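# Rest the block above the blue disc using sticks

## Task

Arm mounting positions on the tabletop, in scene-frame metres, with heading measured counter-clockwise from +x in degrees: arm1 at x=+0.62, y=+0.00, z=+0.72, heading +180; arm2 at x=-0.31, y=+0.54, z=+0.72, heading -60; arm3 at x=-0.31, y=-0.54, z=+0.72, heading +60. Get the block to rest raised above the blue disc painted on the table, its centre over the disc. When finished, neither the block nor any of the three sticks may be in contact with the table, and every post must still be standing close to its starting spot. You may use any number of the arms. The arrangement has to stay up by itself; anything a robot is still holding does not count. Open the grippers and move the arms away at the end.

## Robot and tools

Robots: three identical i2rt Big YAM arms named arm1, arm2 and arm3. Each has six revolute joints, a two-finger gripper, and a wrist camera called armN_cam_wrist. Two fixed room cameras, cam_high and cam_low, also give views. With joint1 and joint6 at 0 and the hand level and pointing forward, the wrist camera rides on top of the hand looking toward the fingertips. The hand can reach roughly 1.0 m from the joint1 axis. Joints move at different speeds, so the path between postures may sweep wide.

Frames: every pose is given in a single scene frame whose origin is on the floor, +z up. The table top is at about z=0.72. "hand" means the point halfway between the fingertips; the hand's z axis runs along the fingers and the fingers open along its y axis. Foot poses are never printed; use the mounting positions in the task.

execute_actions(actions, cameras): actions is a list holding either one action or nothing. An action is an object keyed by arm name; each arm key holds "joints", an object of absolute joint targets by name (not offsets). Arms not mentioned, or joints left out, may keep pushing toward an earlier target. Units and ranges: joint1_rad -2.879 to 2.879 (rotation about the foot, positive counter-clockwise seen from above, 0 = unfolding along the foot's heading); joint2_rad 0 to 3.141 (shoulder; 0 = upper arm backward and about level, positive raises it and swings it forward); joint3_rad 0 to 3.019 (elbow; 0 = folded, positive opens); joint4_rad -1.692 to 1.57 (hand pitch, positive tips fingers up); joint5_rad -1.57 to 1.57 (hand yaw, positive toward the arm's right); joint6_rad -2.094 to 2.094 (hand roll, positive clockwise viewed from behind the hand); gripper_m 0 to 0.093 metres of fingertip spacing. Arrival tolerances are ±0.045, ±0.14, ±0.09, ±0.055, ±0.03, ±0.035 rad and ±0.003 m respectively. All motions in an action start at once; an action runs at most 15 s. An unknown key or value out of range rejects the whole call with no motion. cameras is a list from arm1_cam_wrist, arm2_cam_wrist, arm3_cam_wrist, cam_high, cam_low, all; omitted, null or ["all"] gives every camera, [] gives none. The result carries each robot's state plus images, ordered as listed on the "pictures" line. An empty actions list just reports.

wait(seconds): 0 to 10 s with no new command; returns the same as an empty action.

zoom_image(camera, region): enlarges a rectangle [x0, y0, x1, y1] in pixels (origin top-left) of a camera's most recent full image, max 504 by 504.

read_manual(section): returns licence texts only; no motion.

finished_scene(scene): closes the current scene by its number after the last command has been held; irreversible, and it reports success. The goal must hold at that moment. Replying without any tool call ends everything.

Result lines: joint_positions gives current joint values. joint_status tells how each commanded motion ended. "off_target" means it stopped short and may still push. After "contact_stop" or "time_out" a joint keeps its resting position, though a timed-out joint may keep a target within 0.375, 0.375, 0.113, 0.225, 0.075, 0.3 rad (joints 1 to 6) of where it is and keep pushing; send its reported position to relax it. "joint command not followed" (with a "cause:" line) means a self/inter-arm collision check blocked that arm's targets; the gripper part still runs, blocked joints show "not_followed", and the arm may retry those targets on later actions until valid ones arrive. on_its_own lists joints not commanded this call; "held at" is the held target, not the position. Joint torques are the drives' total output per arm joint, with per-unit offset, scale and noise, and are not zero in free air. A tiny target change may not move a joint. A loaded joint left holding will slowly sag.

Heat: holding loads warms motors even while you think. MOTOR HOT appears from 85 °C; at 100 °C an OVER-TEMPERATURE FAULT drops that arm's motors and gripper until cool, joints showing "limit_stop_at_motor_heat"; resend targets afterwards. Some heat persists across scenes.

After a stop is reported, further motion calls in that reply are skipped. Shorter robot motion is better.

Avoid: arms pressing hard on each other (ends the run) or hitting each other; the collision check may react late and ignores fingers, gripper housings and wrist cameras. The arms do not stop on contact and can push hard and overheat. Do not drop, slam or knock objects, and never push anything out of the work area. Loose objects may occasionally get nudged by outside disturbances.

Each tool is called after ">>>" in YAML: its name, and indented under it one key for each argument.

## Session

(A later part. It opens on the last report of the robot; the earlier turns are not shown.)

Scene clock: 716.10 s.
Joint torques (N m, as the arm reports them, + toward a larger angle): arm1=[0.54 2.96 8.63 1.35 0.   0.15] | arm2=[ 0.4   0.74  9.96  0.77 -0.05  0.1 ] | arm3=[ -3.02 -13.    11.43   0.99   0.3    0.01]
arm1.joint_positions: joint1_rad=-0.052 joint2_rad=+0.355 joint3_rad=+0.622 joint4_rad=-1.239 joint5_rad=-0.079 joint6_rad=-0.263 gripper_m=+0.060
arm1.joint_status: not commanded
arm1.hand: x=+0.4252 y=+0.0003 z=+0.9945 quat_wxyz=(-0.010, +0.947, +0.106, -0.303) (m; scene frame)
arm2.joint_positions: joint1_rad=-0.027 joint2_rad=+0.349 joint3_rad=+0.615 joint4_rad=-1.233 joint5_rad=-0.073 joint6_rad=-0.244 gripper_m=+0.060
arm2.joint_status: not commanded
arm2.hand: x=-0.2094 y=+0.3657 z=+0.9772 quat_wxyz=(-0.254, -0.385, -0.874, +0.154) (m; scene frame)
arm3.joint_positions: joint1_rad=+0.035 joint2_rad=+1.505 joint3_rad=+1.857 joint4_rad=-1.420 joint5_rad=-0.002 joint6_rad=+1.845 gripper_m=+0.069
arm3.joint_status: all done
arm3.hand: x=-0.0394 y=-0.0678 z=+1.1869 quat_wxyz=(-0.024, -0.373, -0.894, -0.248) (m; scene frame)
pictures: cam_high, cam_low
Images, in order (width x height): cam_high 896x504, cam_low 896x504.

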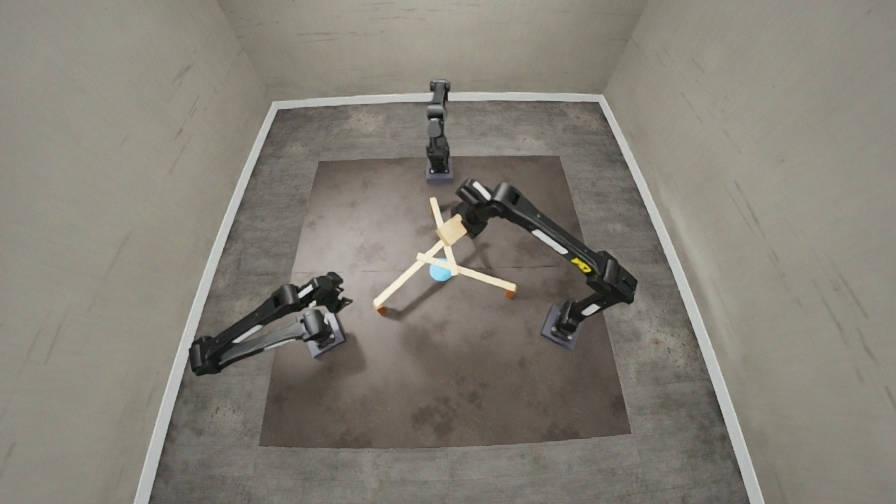

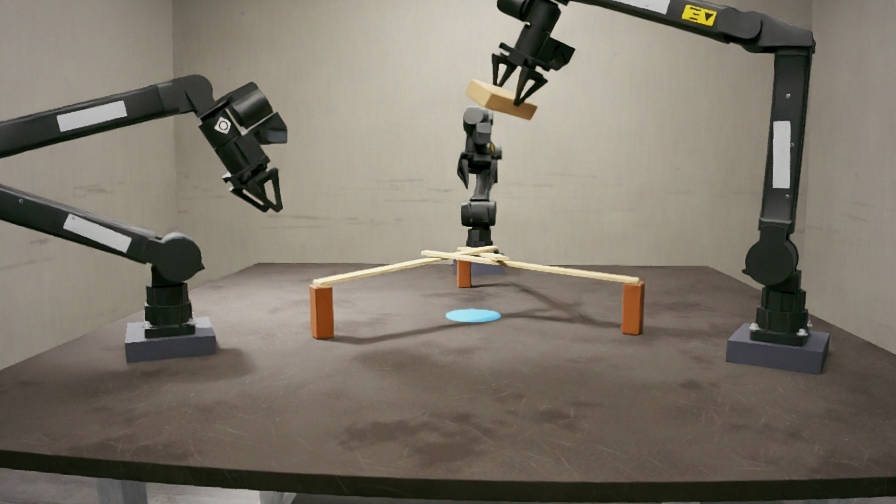

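>>> execute_actions:
  actions:
    - {"arm3":{"joints":{"joint1_rad":0.006,"joint2_rad":1.945,"joint4_rad":-1.396,"joint6_rad":1.85}}}
  cameras: ["cam_high","cam_low","arm3_cam_wrist"]

>>> zoom_image:
  camera: "cam_high"
  region: [390, 200, 510, 300]

>>> zoom_image:
  camera: "cam_low"
  region: [400, 180, 550, 280]

Scene clock: 725.20 s.
Joint torques (N m, as the arm reports them, + toward a larger angle): arm1=[0.51 2.91 8.61 1.28 0.   0.16] | arm2=[ 0.69  0.97  9.97  0.77 -0.06  0.09] | arm3=[ -2.59 -20.3   10.03   0.48   0.29  -0.06]
arm1.joint_positions: joint1_rad=-0.052 joint2_rad=+0.355 joint3_rad=+0.622 joint4_rad=-1.239 joint5_rad=-0.079 joint6_rad=-0.263 gripper_m=+0.060
arm1.joint_status: not commanded
arm1.hand: x=+0.4252 y=+0.0003 z=+0.9945 quat_wxyz=(-0.010, +0.947, +0.106, -0.303) (m; scene frame)
arm2.joint_positions: joint1_rad=-0.027 joint2_rad=+0.349 joint3_rad=+0.615 joint4_rad=-1.233 joint5_rad=-0.073 joint6_rad=-0.244 gripper_m=+0.060
arm2.joint_status: not commanded
arm2.hand: x=-0.2094 y=+0.3657 z=+0.9772 quat_wxyz=(-0.254, -0.385, -0.874, +0.154) (m; scene frame)
arm3.joint_positions: joint1_rad=+0.017 joint2_rad=+1.956 joint3_rad=+1.875 joint4_rad=-1.402 joint5_rad=-0.002 joint6_rad=+1.845 gripper_m=+0.069
arm3.joint_status: all done
arm3.hand: x=+0.0114 y=+0.0039 z=+0.9375 quat_wxyz=(+0.001, -0.393, -0.919, -0.044) (m; scene frame)
pictures: arm3_cam_wrist, cam_high, cam_low
Images, in order (width x height): arm3_cam_wrist 504x504, cam_high 896x504, cam_low 896x504.

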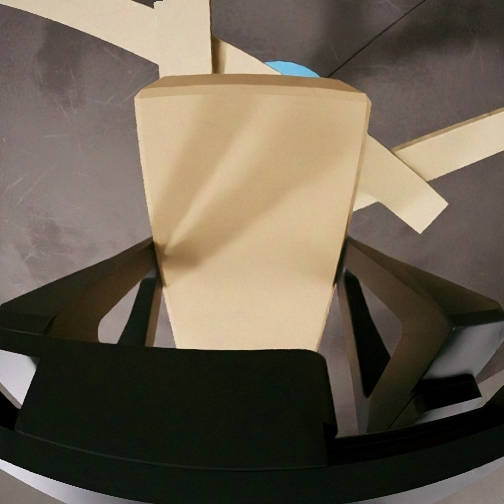

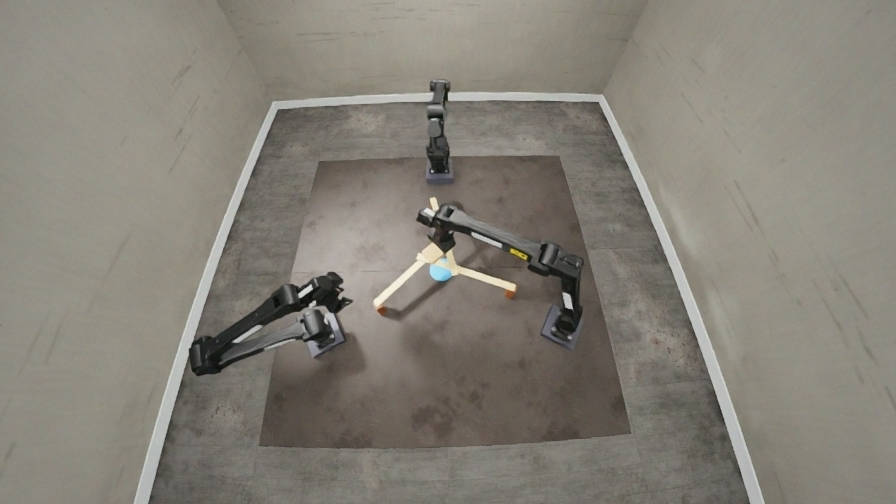

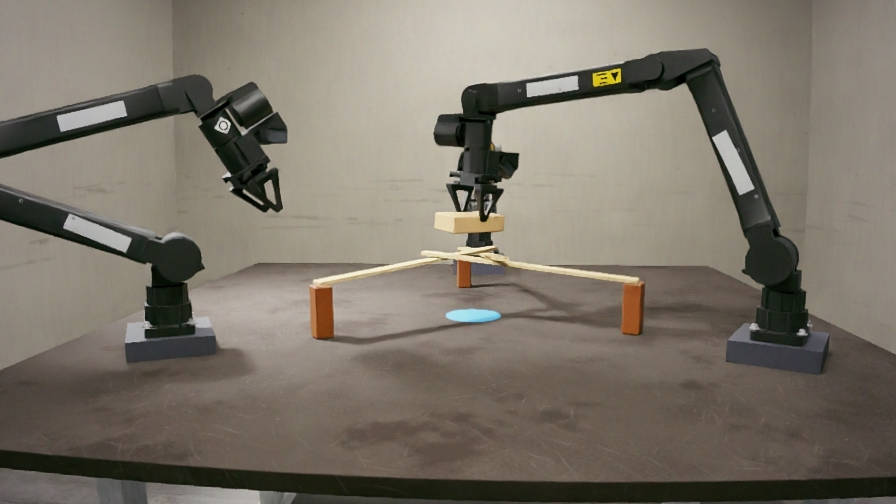

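Region (390, 200, 510, 300) of cam_high's 896x504 image, scaled by 4.200, with more detail than that image has.

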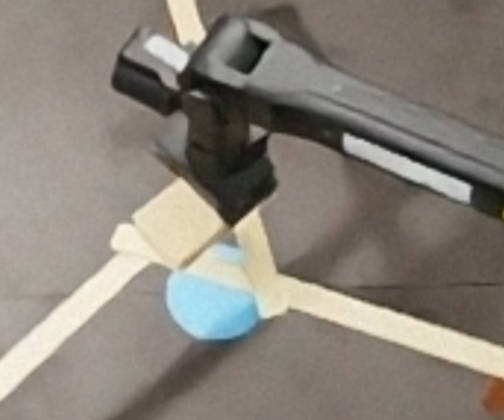

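Region (400, 180, 550, 280) of cam_low's 896x504 image, scaled by 3.360, with more detail than that image has.

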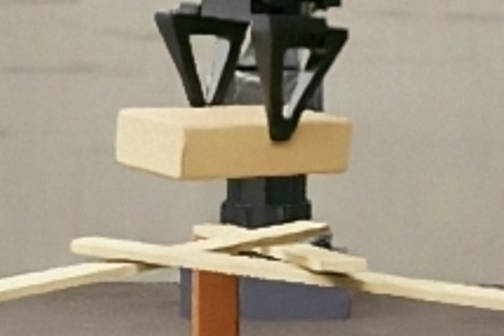

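>>> execute_actions:
  actions:
    - {"arm3":{"joints":{"joint3_rad":1.855}}}
  cameras: ["cam_high","cam_low"]

Scene clock: 735.37 s.
Joint torques (N m, as the arm reports them, + toward a larger angle): arm1=[0.53 2.95 8.6  1.3  0.   0.16] | arm2=[ 0.41  0.68  9.92  0.72 -0.06  0.1 ] | arm3=[ -2.78 -20.46   7.83   0.42   0.3   -0.06]
arm1.joint_positions: joint1_rad=-0.052 joint2_rad=+0.355 joint3_rad=+0.622 joint4_rad=-1.239 joint5_rad=-0.079 joint6_rad=-0.263 gripper_m=+0.060
arm1.joint_status: not commanded
arm1.hand: x=+0.4252 y=+0.0003 z=+0.9945 quat_wxyz=(-0.010, +0.947, +0.106, -0.303) (m; scene frame)
arm2.joint_positions: joint1_rad=-0.027 joint2_rad=+0.349 joint3_rad=+0.615 joint4_rad=-1.233 joint5_rad=-0.073 joint6_rad=-0.244 gripper_m=+0.060
arm2.joint_status: not commanded
arm2.hand: x=-0.2094 y=+0.3657 z=+0.9772 quat_wxyz=(-0.254, -0.385, -0.874, +0.154) (m; scene frame)
arm3.joint_positions: joint1_rad=+0.017 joint2_rad=+1.956 joint3_rad=+1.849 joint4_rad=-1.402 joint5_rad=-0.002 joint6_rad=+1.845 gripper_m=+0.069
arm3.joint_status: all done
arm3.hand: x=+0.0077 y=-0.0022 z=+0.9273 quat_wxyz=(+0.002, -0.393, -0.919, -0.032) (m; scene frame)
pictures: cam_high, cam_low
Images, in order (width x height): cam_high 896x504, cam_low 896x504.

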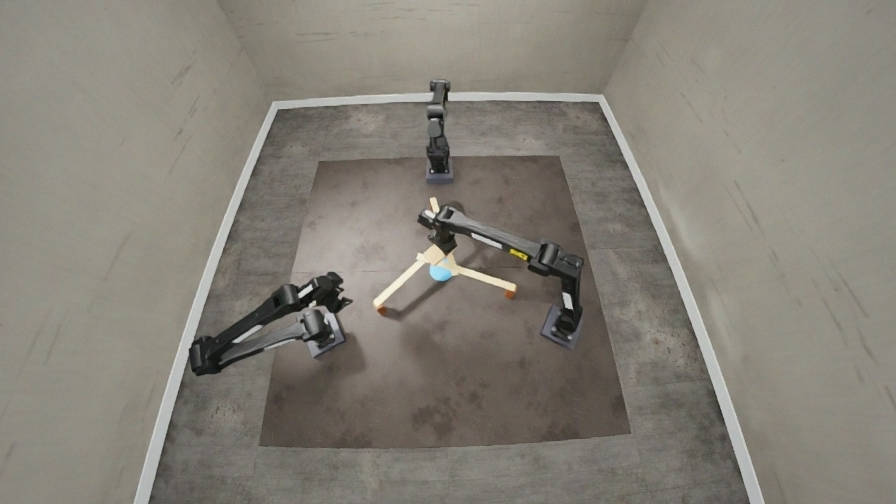

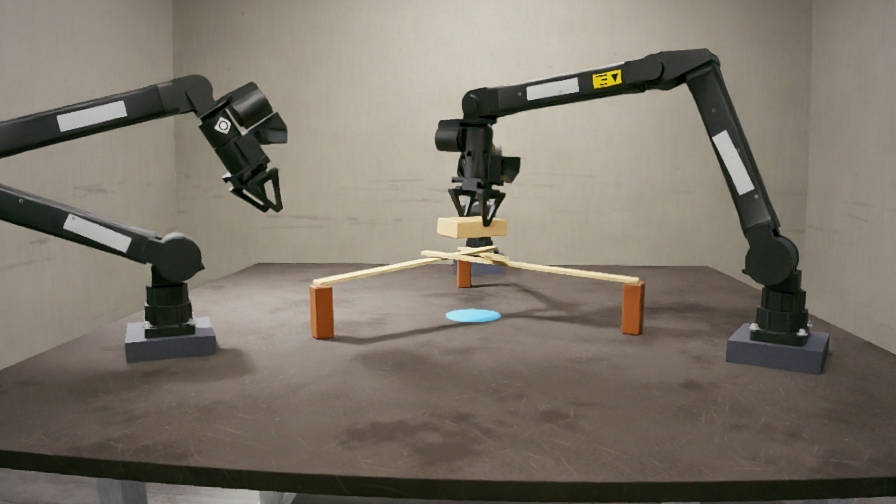

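>>> execute_actions:
  actions:
    - {"arm3":{"joints":{"joint2_rad":2.003}}}
  cameras: ["cam_high","cam_low"]

>>> zoom_image:
  camera: "cam_low"
  region: [410, 200, 530, 280]

Scene clock: 740.37 s.
Joint torques (N m, as the arm reports them, + toward a larger angle): arm1=[0.52 3.05 8.61 1.28 0.   0.16] | arm2=[ 0.46  0.78  9.96  0.7  -0.03  0.1 ] | arm3=[ -3.26 -21.35   7.63   0.38   0.28  -0.01]
arm1.joint_positions: joint1_rad=-0.052 joint2_rad=+0.355 joint3_rad=+0.622 joint4_rad=-1.239 joint5_rad=-0.079 joint6_rad=-0.263 gripper_m=+0.060
arm1.joint_status: not commanded
arm1.hand: x=+0.4252 y=+0.0003 z=+0.9945 quat_wxyz=(-0.010, +0.947, +0.106, -0.303) (m; scene frame)
arm2.joint_positions: joint1_rad=-0.027 joint2_rad=+0.349 joint3_rad=+0.615 joint4_rad=-1.233 joint5_rad=-0.073 joint6_rad=-0.244 gripper_m=+0.060
arm2.joint_status: not commanded
arm2.hand: x=-0.2094 y=+0.3657 z=+0.9772 quat_wxyz=(-0.254, -0.385, -0.874, +0.154) (m; scene frame)
arm3.joint_positions: joint1_rad=+0.017 joint2_rad=+2.022 joint3_rad=+1.849 joint4_rad=-1.402 joint5_rad=-0.002 joint6_rad=+1.845 gripper_m=+0.069
arm3.joint_status: all done
arm3.hand: x=+0.0080 y=-0.0009 z=+0.8881 quat_wxyz=(+0.006, -0.393, -0.920, +0.001) (m; scene frame)
pictures: cam_high, cam_low
Images, in order (width x height): cam_high 896x504, cam_low 896x504.

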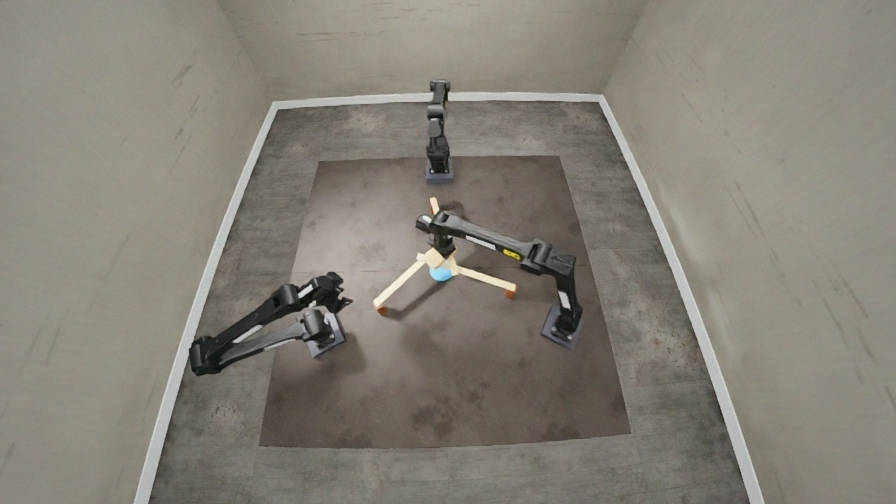

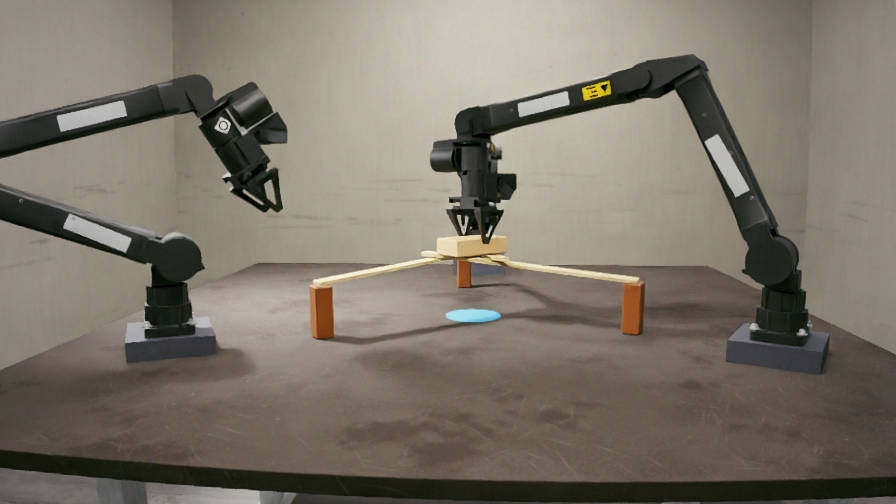

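Region (410, 200, 530, 280) of cam_low's 896x504 image, scaled by 4.200, with more detail than that image has.

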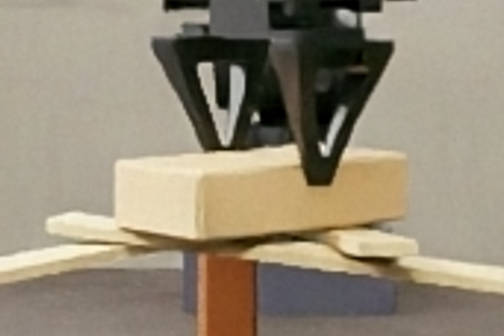

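>>> execute_actions:
  actions:
    - {"arm3":{"joints":{"gripper_m":0.09}}}
  cameras: ["cam_high","cam_low"]

>>> zoom_image:
  camera: "cam_low"
  region: [300, 200, 660, 320]

Scene clock: 744.40 s.
Joint torques (N m, as the arm reports them, + toward a larger angle): arm1=[0.57 3.   8.63 1.29 0.01 0.16] | arm2=[ 0.36  0.81  9.9   0.76 -0.04  0.1 ] | arm3=[ -2.59 -21.24   7.61   0.31   0.3   -0.04]
arm1.joint_positions: joint1_rad=-0.052 joint2_rad=+0.355 joint3_rad=+0.622 joint4_rad=-1.239 joint5_rad=-0.079 joint6_rad=-0.263 gripper_m=+0.060
arm1.joint_status: not commanded
arm1.hand: x=+0.4252 y=+0.0003 z=+0.9945 quat_wxyz=(-0.010, +0.947, +0.106, -0.303) (m; scene frame)
arm2.joint_positions: joint1_rad=-0.027 joint2_rad=+0.349 joint3_rad=+0.615 joint4_rad=-1.233 joint5_rad=-0.073 joint6_rad=-0.244 gripper_m=+0.060
arm2.joint_status: not commanded
arm2.hand: x=-0.2094 y=+0.3657 z=+0.9772 quat_wxyz=(-0.254, -0.385, -0.874, +0.154) (m; scene frame)
arm3.joint_positions: joint1_rad=+0.017 joint2_rad=+2.018 joint3_rad=+1.849 joint4_rad=-1.402 joint5_rad=-0.002 joint6_rad=+1.845 gripper_m=+0.090
arm3.joint_status: all done
arm3.hand: x=+0.0080 y=-0.0009 z=+0.8901 quat_wxyz=(+0.006, -0.393, -0.920, -0.001) (m; scene frame)
pictures: cam_high, cam_low
Images, in order (width x height): cam_high 896x504, cam_low 896x504.

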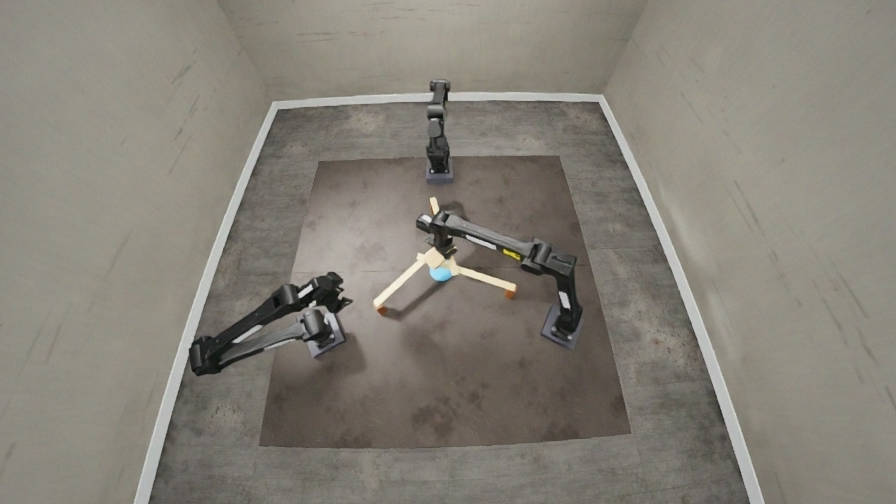

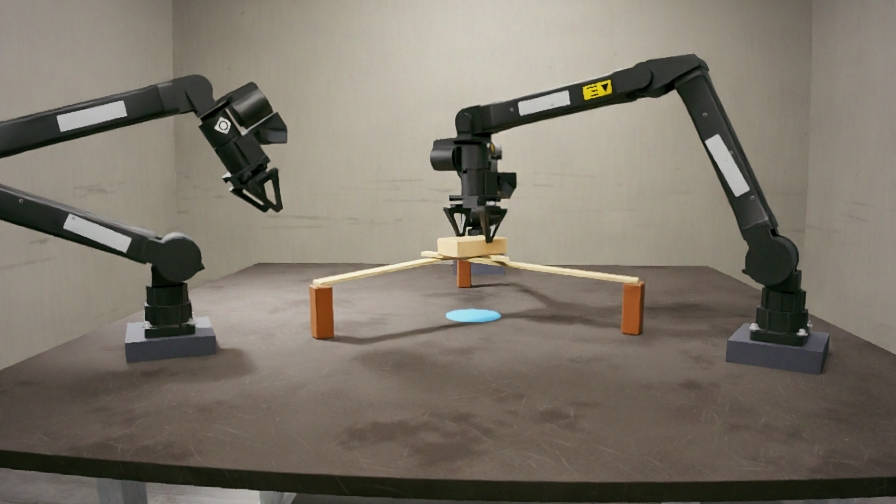

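Region (300, 200, 660, 320) of cam_low's 896x504 image, scaled by 1.400, with more detail than that image has.

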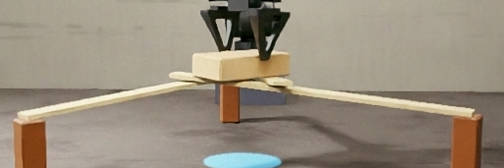

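Block is resting. Raise arm3 by the shoulder only, then fold.

>>> execute_actions:
  actions:
    - {"arm3":{"joints":{"joint2_rad":1.6}}}
  cameras: ["cam_high","cam_low"]

Scene clock: 748.33 s.
Joint torques (N m, as the arm reports them, + toward a larger angle): arm1=[0.6  3.02 8.6  1.33 0.01 0.17] | arm2=[ 0.53  0.69  9.96  0.72 -0.04  0.09] | arm3=[ -2.84 -15.33   8.19   1.11   0.28  -0.06]
arm1.joint_positions: joint1_rad=-0.052 joint2_rad=+0.355 joint3_rad=+0.622 joint4_rad=-1.239 joint5_rad=-0.079 joint6_rad=-0.263 gripper_m=+0.060
arm1.joint_status: not commanded
arm1.hand: x=+0.4252 y=+0.0003 z=+0.9945 quat_wxyz=(-0.010, +0.947, +0.106, -0.303) (m; scene frame)
arm2.joint_positions: joint1_rad=-0.027 joint2_rad=+0.349 joint3_rad=+0.615 joint4_rad=-1.233 joint5_rad=-0.073 joint6_rad=-0.244 gripper_m=+0.060
arm2.joint_status: not commanded
arm2.hand: x=-0.2094 y=+0.3657 z=+0.9772 quat_wxyz=(-0.254, -0.385, -0.874, +0.154) (m; scene frame)
arm3.joint_positions: joint1_rad=+0.017 joint2_rad=+1.611 joint3_rad=+1.846 joint4_rad=-1.402 joint5_rad=-0.002 joint6_rad=+1.845 gripper_m=+0.090
arm3.joint_status: all done
arm3.hand: x=-0.0155 y=-0.0456 z=+1.1269 quat_wxyz=(-0.020, -0.386, -0.900, -0.200) (m; scene frame)
pictures: cam_high, cam_low
Images, in order (width x height): cam_high 896x504, cam_low 896x504.

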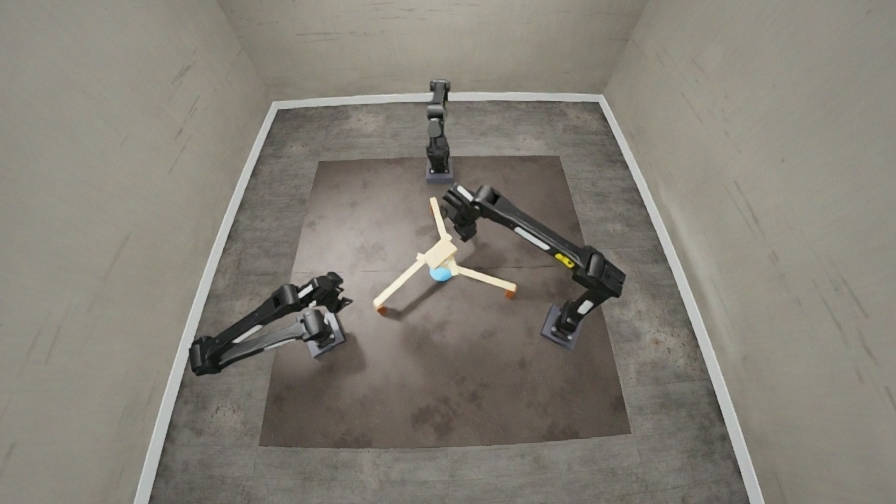

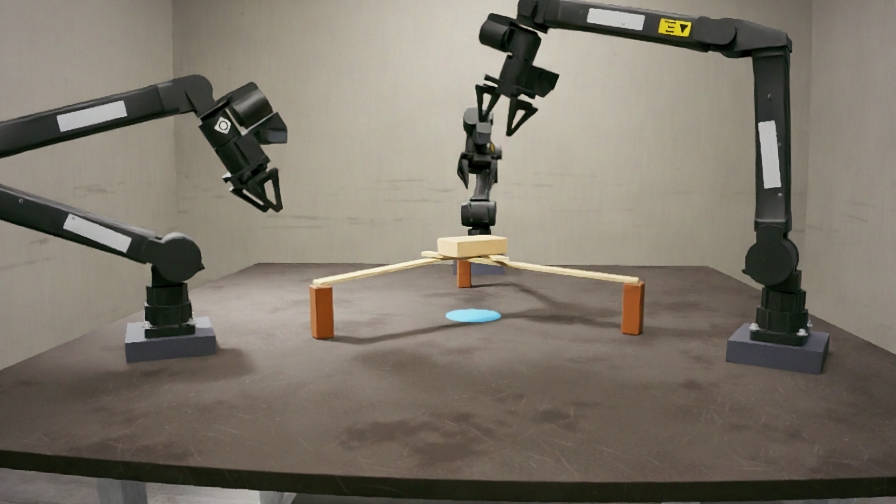

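>>> execute_actions:
  actions:
    - {"arm3":{"joints":{"joint2_rad":0.6,"joint3_rad":1.05,"joint4_rad":-1.35}}}
  cameras: ["cam_high","cam_low"]

>>> zoom_image:
  camera: "cam_high"
  region: [360, 190, 540, 330]

>>> zoom_image:
  camera: "cam_low"
  region: [300, 215, 660, 345]

Scene clock: 758.00 s.
Joint torques (N m, as the arm reports them, + toward a larger angle): arm1=[0.56 3.06 8.62 1.32 0.   0.16] | arm2=[ 0.49  0.93  9.92  0.75 -0.04  0.09] | arm3=[-3.08  0.83  6.95  1.32  0.27 -0.09]
arm1.joint_positions: joint1_rad=-0.052 joint2_rad=+0.355 joint3_rad=+0.622 joint4_rad=-1.239 joint5_rad=-0.079 joint6_rad=-0.263 gripper_m=+0.060
arm1.joint_status: not commanded
arm1.hand: x=+0.4252 y=+0.0003 z=+0.9945 quat_wxyz=(-0.010, +0.947, +0.106, -0.303) (m; scene frame)
arm2.joint_positions: joint1_rad=-0.027 joint2_rad=+0.349 joint3_rad=+0.615 joint4_rad=-1.233 joint5_rad=-0.073 joint6_rad=-0.244 gripper_m=+0.060
arm2.joint_status: not commanded
arm2.hand: x=-0.2094 y=+0.3657 z=+0.9772 quat_wxyz=(-0.254, -0.385, -0.874, +0.154) (m; scene frame)
arm3.joint_positions: joint1_rad=+0.017 joint2_rad=+0.599 joint3_rad=+1.056 joint4_rad=-1.352 joint5_rad=-0.002 joint6_rad=+1.845 gripper_m=+0.090
arm3.joint_status: all done
arm3.hand: x=-0.1826 y=-0.3290 z=+1.1343 quat_wxyz=(-0.037, -0.372, -0.867, -0.330) (m; scene frame)
pictures: cam_high, cam_low
Images, in order (width x height): cam_high 896x504, cam_low 896x504.

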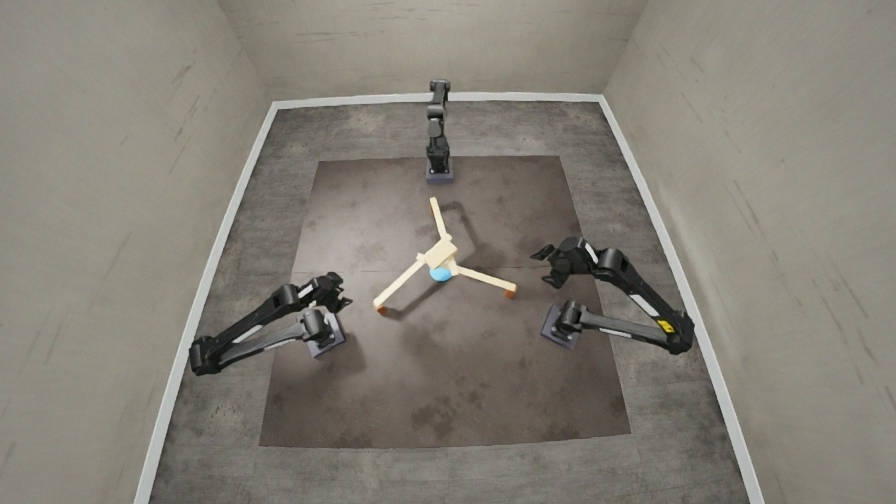

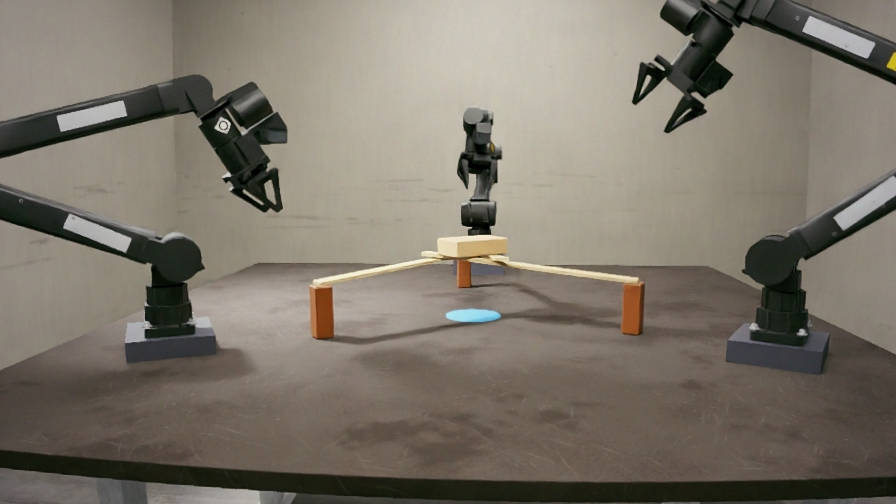

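Region (360, 190, 540, 330) of cam_high's 896x504 image, scaled by 2.800, with more detail than that image has.

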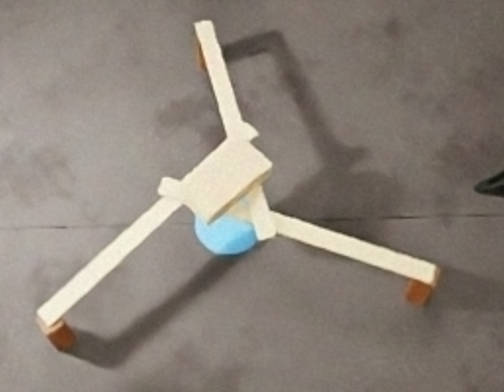

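Region (300, 215, 660, 345) of cam_low's 896x504 image, scaled by 1.400, with more detail than that image has; it fills the top 182 rows of this view, and the rest is white.

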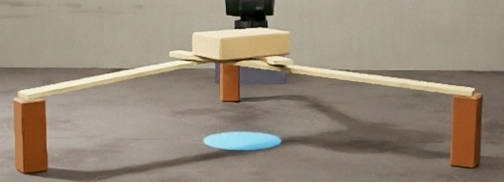

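>>> finished_scene:
  scene: 2

The scene is finished: the task was done.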